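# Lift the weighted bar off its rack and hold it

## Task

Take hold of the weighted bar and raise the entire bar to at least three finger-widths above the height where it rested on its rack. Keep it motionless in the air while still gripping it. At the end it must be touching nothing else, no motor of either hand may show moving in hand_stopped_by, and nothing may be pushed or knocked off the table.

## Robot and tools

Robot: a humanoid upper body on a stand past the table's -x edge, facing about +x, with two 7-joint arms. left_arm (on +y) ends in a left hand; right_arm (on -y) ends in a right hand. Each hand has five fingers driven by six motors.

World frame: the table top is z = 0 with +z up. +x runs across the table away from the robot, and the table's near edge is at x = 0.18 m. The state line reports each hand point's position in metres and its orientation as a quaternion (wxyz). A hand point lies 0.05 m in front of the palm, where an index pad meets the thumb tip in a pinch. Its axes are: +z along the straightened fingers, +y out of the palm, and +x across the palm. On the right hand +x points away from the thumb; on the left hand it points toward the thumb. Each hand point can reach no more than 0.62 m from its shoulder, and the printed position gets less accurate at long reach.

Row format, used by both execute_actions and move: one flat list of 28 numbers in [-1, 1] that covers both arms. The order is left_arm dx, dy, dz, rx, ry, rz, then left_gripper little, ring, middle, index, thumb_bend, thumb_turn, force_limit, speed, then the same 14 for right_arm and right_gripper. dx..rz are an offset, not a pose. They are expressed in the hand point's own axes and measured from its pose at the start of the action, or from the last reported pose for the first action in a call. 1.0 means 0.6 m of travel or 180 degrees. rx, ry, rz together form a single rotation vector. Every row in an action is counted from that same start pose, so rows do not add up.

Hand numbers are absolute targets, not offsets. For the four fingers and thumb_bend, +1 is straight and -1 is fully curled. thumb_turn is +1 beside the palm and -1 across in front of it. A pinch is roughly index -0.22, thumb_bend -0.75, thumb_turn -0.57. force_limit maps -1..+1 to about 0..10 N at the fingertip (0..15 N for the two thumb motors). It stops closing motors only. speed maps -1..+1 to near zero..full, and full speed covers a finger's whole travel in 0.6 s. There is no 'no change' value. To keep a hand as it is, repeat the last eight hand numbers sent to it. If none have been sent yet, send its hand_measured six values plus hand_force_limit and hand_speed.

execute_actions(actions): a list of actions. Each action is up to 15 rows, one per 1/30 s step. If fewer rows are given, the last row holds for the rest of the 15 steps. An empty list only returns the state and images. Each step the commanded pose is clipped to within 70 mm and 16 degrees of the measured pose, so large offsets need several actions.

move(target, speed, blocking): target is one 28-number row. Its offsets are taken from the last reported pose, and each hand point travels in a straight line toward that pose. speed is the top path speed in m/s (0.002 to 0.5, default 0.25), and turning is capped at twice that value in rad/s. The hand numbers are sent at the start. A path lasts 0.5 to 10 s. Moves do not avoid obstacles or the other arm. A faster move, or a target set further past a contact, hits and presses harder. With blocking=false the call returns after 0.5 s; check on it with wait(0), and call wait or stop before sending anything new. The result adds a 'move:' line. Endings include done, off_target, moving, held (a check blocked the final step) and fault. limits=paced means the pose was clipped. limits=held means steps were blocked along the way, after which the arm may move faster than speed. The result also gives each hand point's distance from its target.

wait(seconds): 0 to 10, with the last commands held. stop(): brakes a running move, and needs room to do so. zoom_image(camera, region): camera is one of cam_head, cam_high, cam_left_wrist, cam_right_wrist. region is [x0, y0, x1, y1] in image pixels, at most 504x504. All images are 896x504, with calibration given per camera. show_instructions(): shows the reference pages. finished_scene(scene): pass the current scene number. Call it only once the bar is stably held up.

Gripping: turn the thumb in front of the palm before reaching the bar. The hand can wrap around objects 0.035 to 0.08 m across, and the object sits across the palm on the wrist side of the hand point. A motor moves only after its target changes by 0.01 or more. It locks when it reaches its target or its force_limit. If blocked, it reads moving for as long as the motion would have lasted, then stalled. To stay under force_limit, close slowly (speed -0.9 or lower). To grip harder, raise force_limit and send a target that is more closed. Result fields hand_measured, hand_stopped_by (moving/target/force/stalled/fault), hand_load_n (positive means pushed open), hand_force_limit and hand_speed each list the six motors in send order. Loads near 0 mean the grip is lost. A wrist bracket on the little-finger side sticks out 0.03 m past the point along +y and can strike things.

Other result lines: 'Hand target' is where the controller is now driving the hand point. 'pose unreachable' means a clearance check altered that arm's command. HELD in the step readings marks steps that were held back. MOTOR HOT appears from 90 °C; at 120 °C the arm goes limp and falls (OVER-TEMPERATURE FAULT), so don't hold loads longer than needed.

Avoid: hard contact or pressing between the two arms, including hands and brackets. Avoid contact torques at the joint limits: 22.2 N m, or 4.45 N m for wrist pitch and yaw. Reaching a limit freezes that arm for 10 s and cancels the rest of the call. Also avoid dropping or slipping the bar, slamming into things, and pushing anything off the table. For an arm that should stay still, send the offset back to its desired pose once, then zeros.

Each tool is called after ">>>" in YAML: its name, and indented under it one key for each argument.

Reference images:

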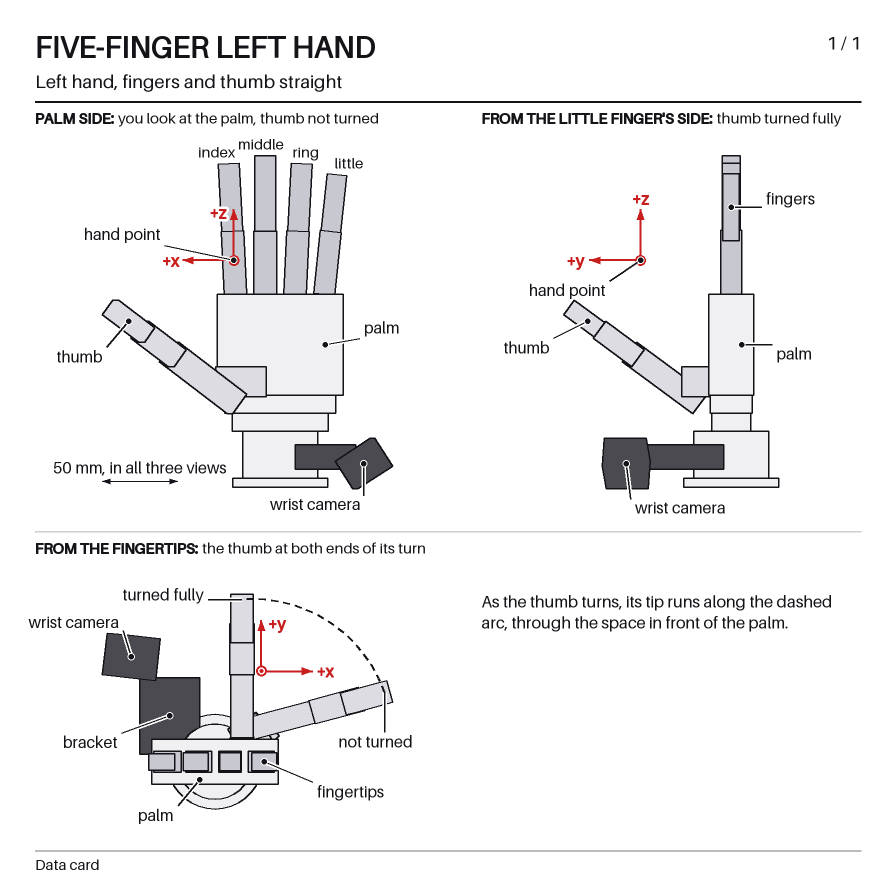

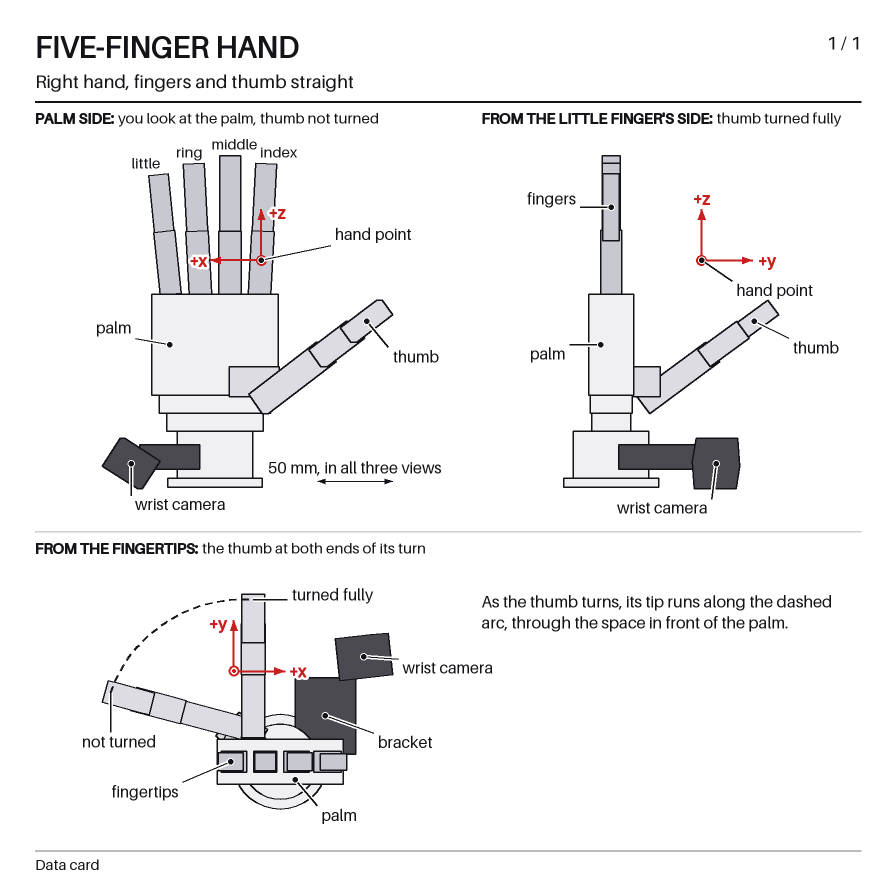

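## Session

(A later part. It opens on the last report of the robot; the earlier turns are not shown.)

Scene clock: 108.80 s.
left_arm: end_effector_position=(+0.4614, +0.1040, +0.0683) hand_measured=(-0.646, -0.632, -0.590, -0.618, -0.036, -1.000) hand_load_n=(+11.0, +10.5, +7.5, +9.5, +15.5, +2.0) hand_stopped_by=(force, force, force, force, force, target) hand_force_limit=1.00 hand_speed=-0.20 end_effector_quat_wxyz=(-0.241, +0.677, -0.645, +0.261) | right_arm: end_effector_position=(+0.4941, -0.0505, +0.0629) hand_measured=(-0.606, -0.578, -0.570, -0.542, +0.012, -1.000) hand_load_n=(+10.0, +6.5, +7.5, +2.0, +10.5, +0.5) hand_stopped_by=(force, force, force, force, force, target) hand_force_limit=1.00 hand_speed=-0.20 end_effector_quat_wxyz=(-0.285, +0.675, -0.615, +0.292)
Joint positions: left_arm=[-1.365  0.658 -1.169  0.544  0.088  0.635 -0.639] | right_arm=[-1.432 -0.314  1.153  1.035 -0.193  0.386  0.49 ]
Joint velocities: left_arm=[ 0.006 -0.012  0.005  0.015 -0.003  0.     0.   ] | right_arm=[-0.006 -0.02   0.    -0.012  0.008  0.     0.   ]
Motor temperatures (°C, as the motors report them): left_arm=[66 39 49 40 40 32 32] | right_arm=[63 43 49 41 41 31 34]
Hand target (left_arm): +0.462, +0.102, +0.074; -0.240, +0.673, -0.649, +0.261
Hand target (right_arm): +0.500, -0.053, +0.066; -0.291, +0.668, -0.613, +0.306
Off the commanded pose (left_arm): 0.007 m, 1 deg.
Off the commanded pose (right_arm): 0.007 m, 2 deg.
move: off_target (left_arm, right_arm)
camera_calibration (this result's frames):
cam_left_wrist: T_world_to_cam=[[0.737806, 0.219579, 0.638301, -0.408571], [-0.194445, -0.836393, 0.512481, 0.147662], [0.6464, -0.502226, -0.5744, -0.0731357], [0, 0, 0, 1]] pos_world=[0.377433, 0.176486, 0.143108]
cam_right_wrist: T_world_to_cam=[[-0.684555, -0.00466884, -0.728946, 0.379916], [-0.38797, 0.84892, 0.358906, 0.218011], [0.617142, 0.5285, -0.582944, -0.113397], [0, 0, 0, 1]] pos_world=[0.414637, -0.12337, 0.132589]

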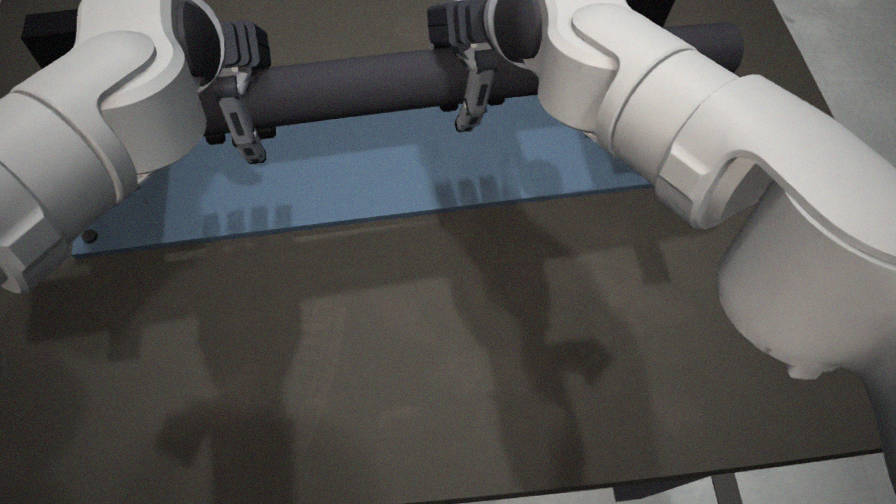

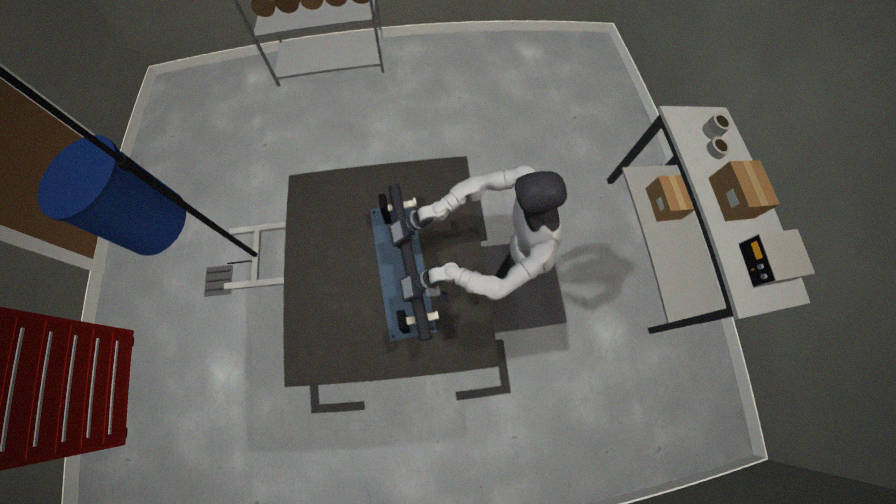

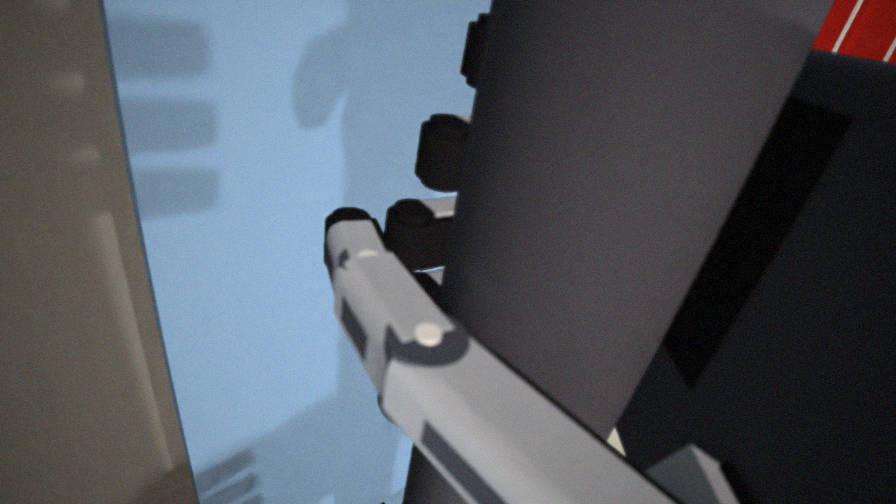

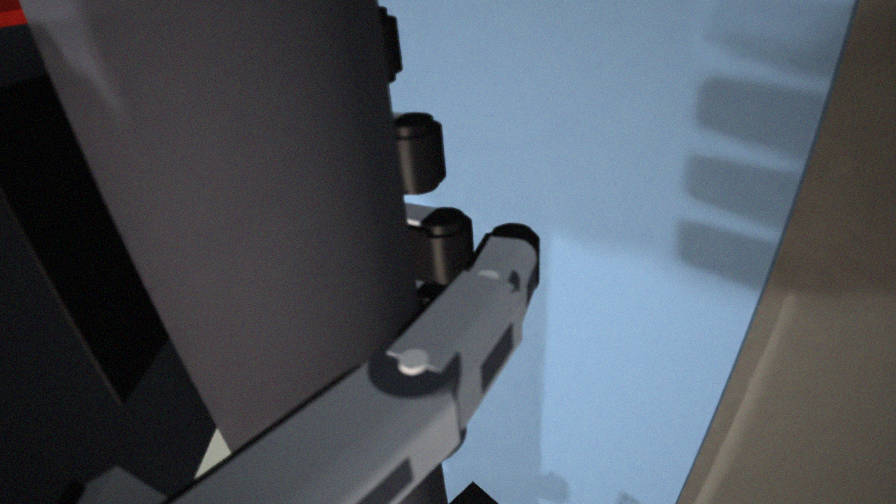

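>>> move:
  target: [0.006,-0.0855,-0.147,0,0,0,-0.98,-0.98,-0.98,-0.98,-0.98,-1,1,-0.2, 0.005,-0.102,-0.136,0,0,0,-0.98,-0.98,-0.98,-0.98,-0.98,-1,1,-0.2]
  speed: 0.04

Scene clock: 120.00 s.
left_arm: end_effector_position=(+0.4396, +0.1031, +0.1702) hand_measured=(-0.646, -0.632, -0.604, -0.622, -0.036, -1.000) hand_load_n=(+2.0, +5.5, +5.0, +15.5, +15.0, +2.5) hand_stopped_by=(force, force, force, force, force, target) hand_force_limit=1.00 hand_speed=-0.20 end_effector_quat_wxyz=(-0.242, +0.678, -0.643, +0.261) | right_arm: end_effector_position=(+0.4780, -0.0490, +0.1636) hand_measured=(-0.606, -0.592, -0.580, -0.570, -0.022, -1.000) hand_load_n=(+4.0, +9.0, +11.5, +14.5, +15.5, +3.0) hand_stopped_by=(force, force, force, force, force, target) hand_force_limit=1.00 hand_speed=-0.20 end_effector_quat_wxyz=(-0.297, +0.667, -0.626, +0.275)
Joint positions: left_arm=[-1.583  0.868 -1.14   0.157  0.113  0.89  -0.965] | right_arm=[-1.563 -0.609  1.083  0.467 -0.201  0.697  0.817]
Joint velocities: left_arm=[ 0.     0.006  0.006  0.     0.003  0.    -0.013] | right_arm=[ 0.     0.     0.005 -0.009 -0.011  0.     0.013]
Motor temperatures (°C, as the motors report them): left_arm=[82 40 50 40 40 32 34] | right_arm=[71 43 49 41 41 31 38]
Hand target (left_arm): +0.439, +0.102, +0.168; -0.247, +0.672, -0.650, +0.257
Hand target (right_arm): +0.481, -0.054, +0.165; -0.293, +0.666, -0.623, +0.288
Off the commanded pose (left_arm): 0.003 m, 0 deg.
Off the commanded pose (right_arm): 0.004 m, 3 deg.
joint sent to its limit (left arm) — the command would take joint 1 (shoulder pitch) past its lower limit, so that joint was sent only as far as its limit.
joint sent to its limit (right arm) — the command would take joint 1 (shoulder pitch) past its lower limit, so that joint was sent only as far as its limit.
move: off_target (right_arm)
camera_calibration (this result's frames):
cam_left_wrist: T_world_to_cam=[[0.735737, 0.223755, 0.639237, -0.45704], [-0.191262, -0.836785, 0.513039, 0.0890257], [0.6497, -0.499724, -0.572858, -0.00296113], [0, 0, 0, 1]] pos_world=[0.355212, 0.175281, 0.244787]
cam_right_wrist: T_world_to_cam=[[-0.691076, 0.0359434, -0.721888, 0.446268], [-0.377047, 0.83417, 0.402488, 0.161328], [0.616644, 0.550336, -0.562922, -0.0475169], [0, 0, 0, 1]] pos_world=[0.398534, -0.124465, 0.230475]

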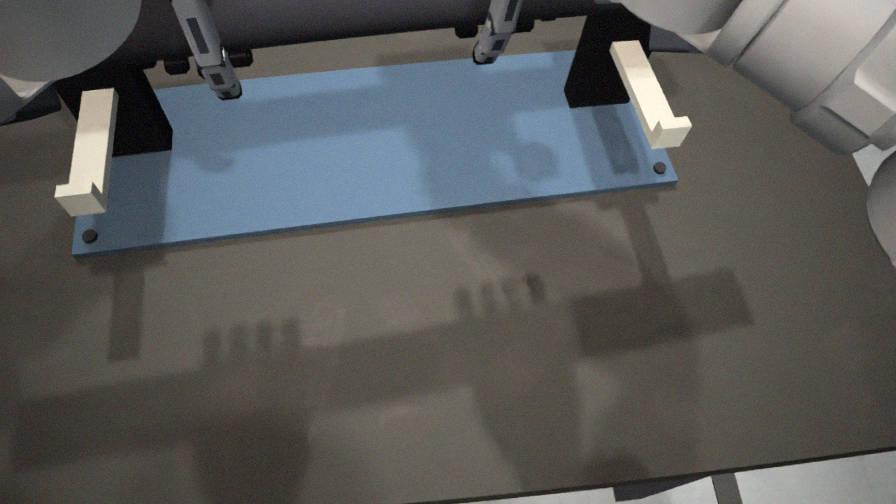

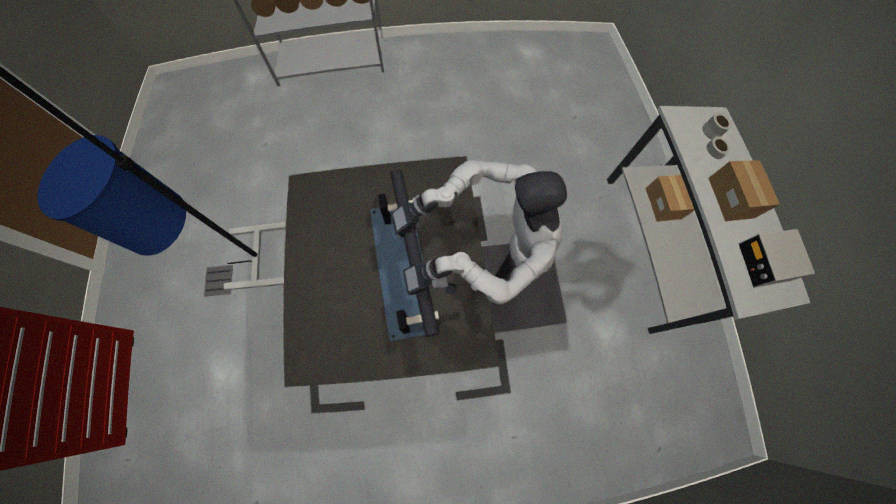

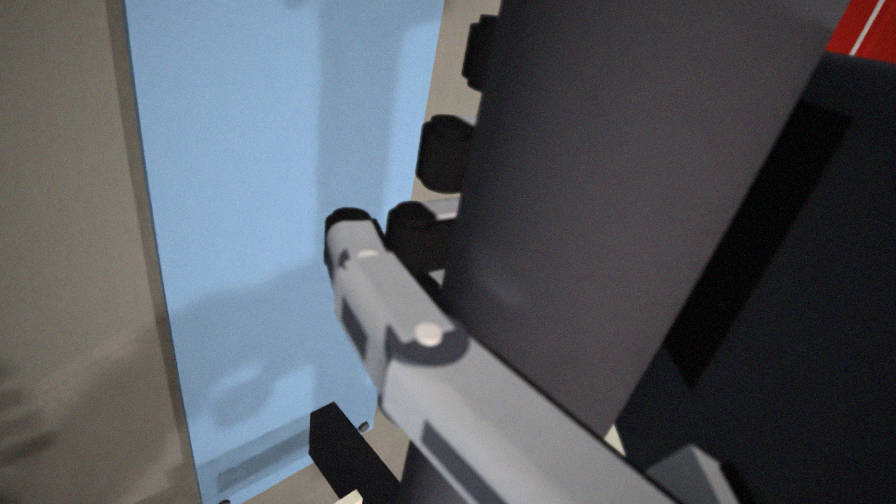

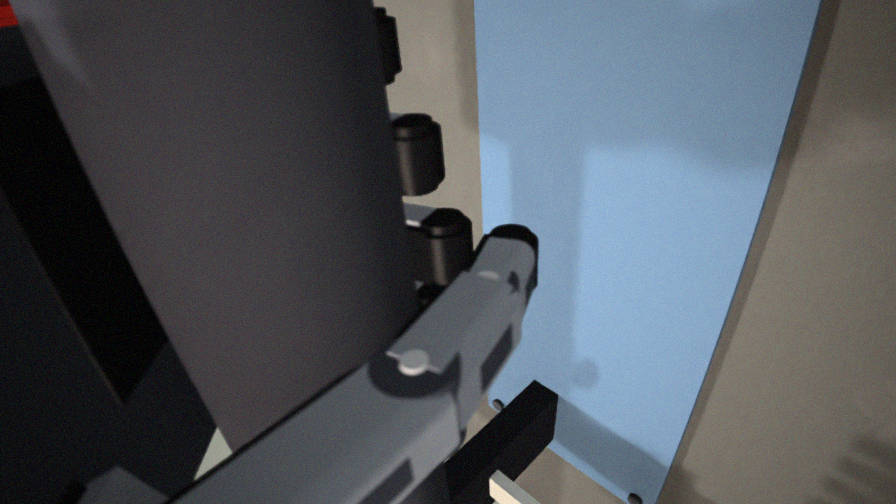

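Lifted about 0.10 m and steady; motors are heating, so I'll finish now.

>>> finished_scene:
  scene: 1

The scene is finished: the task was done.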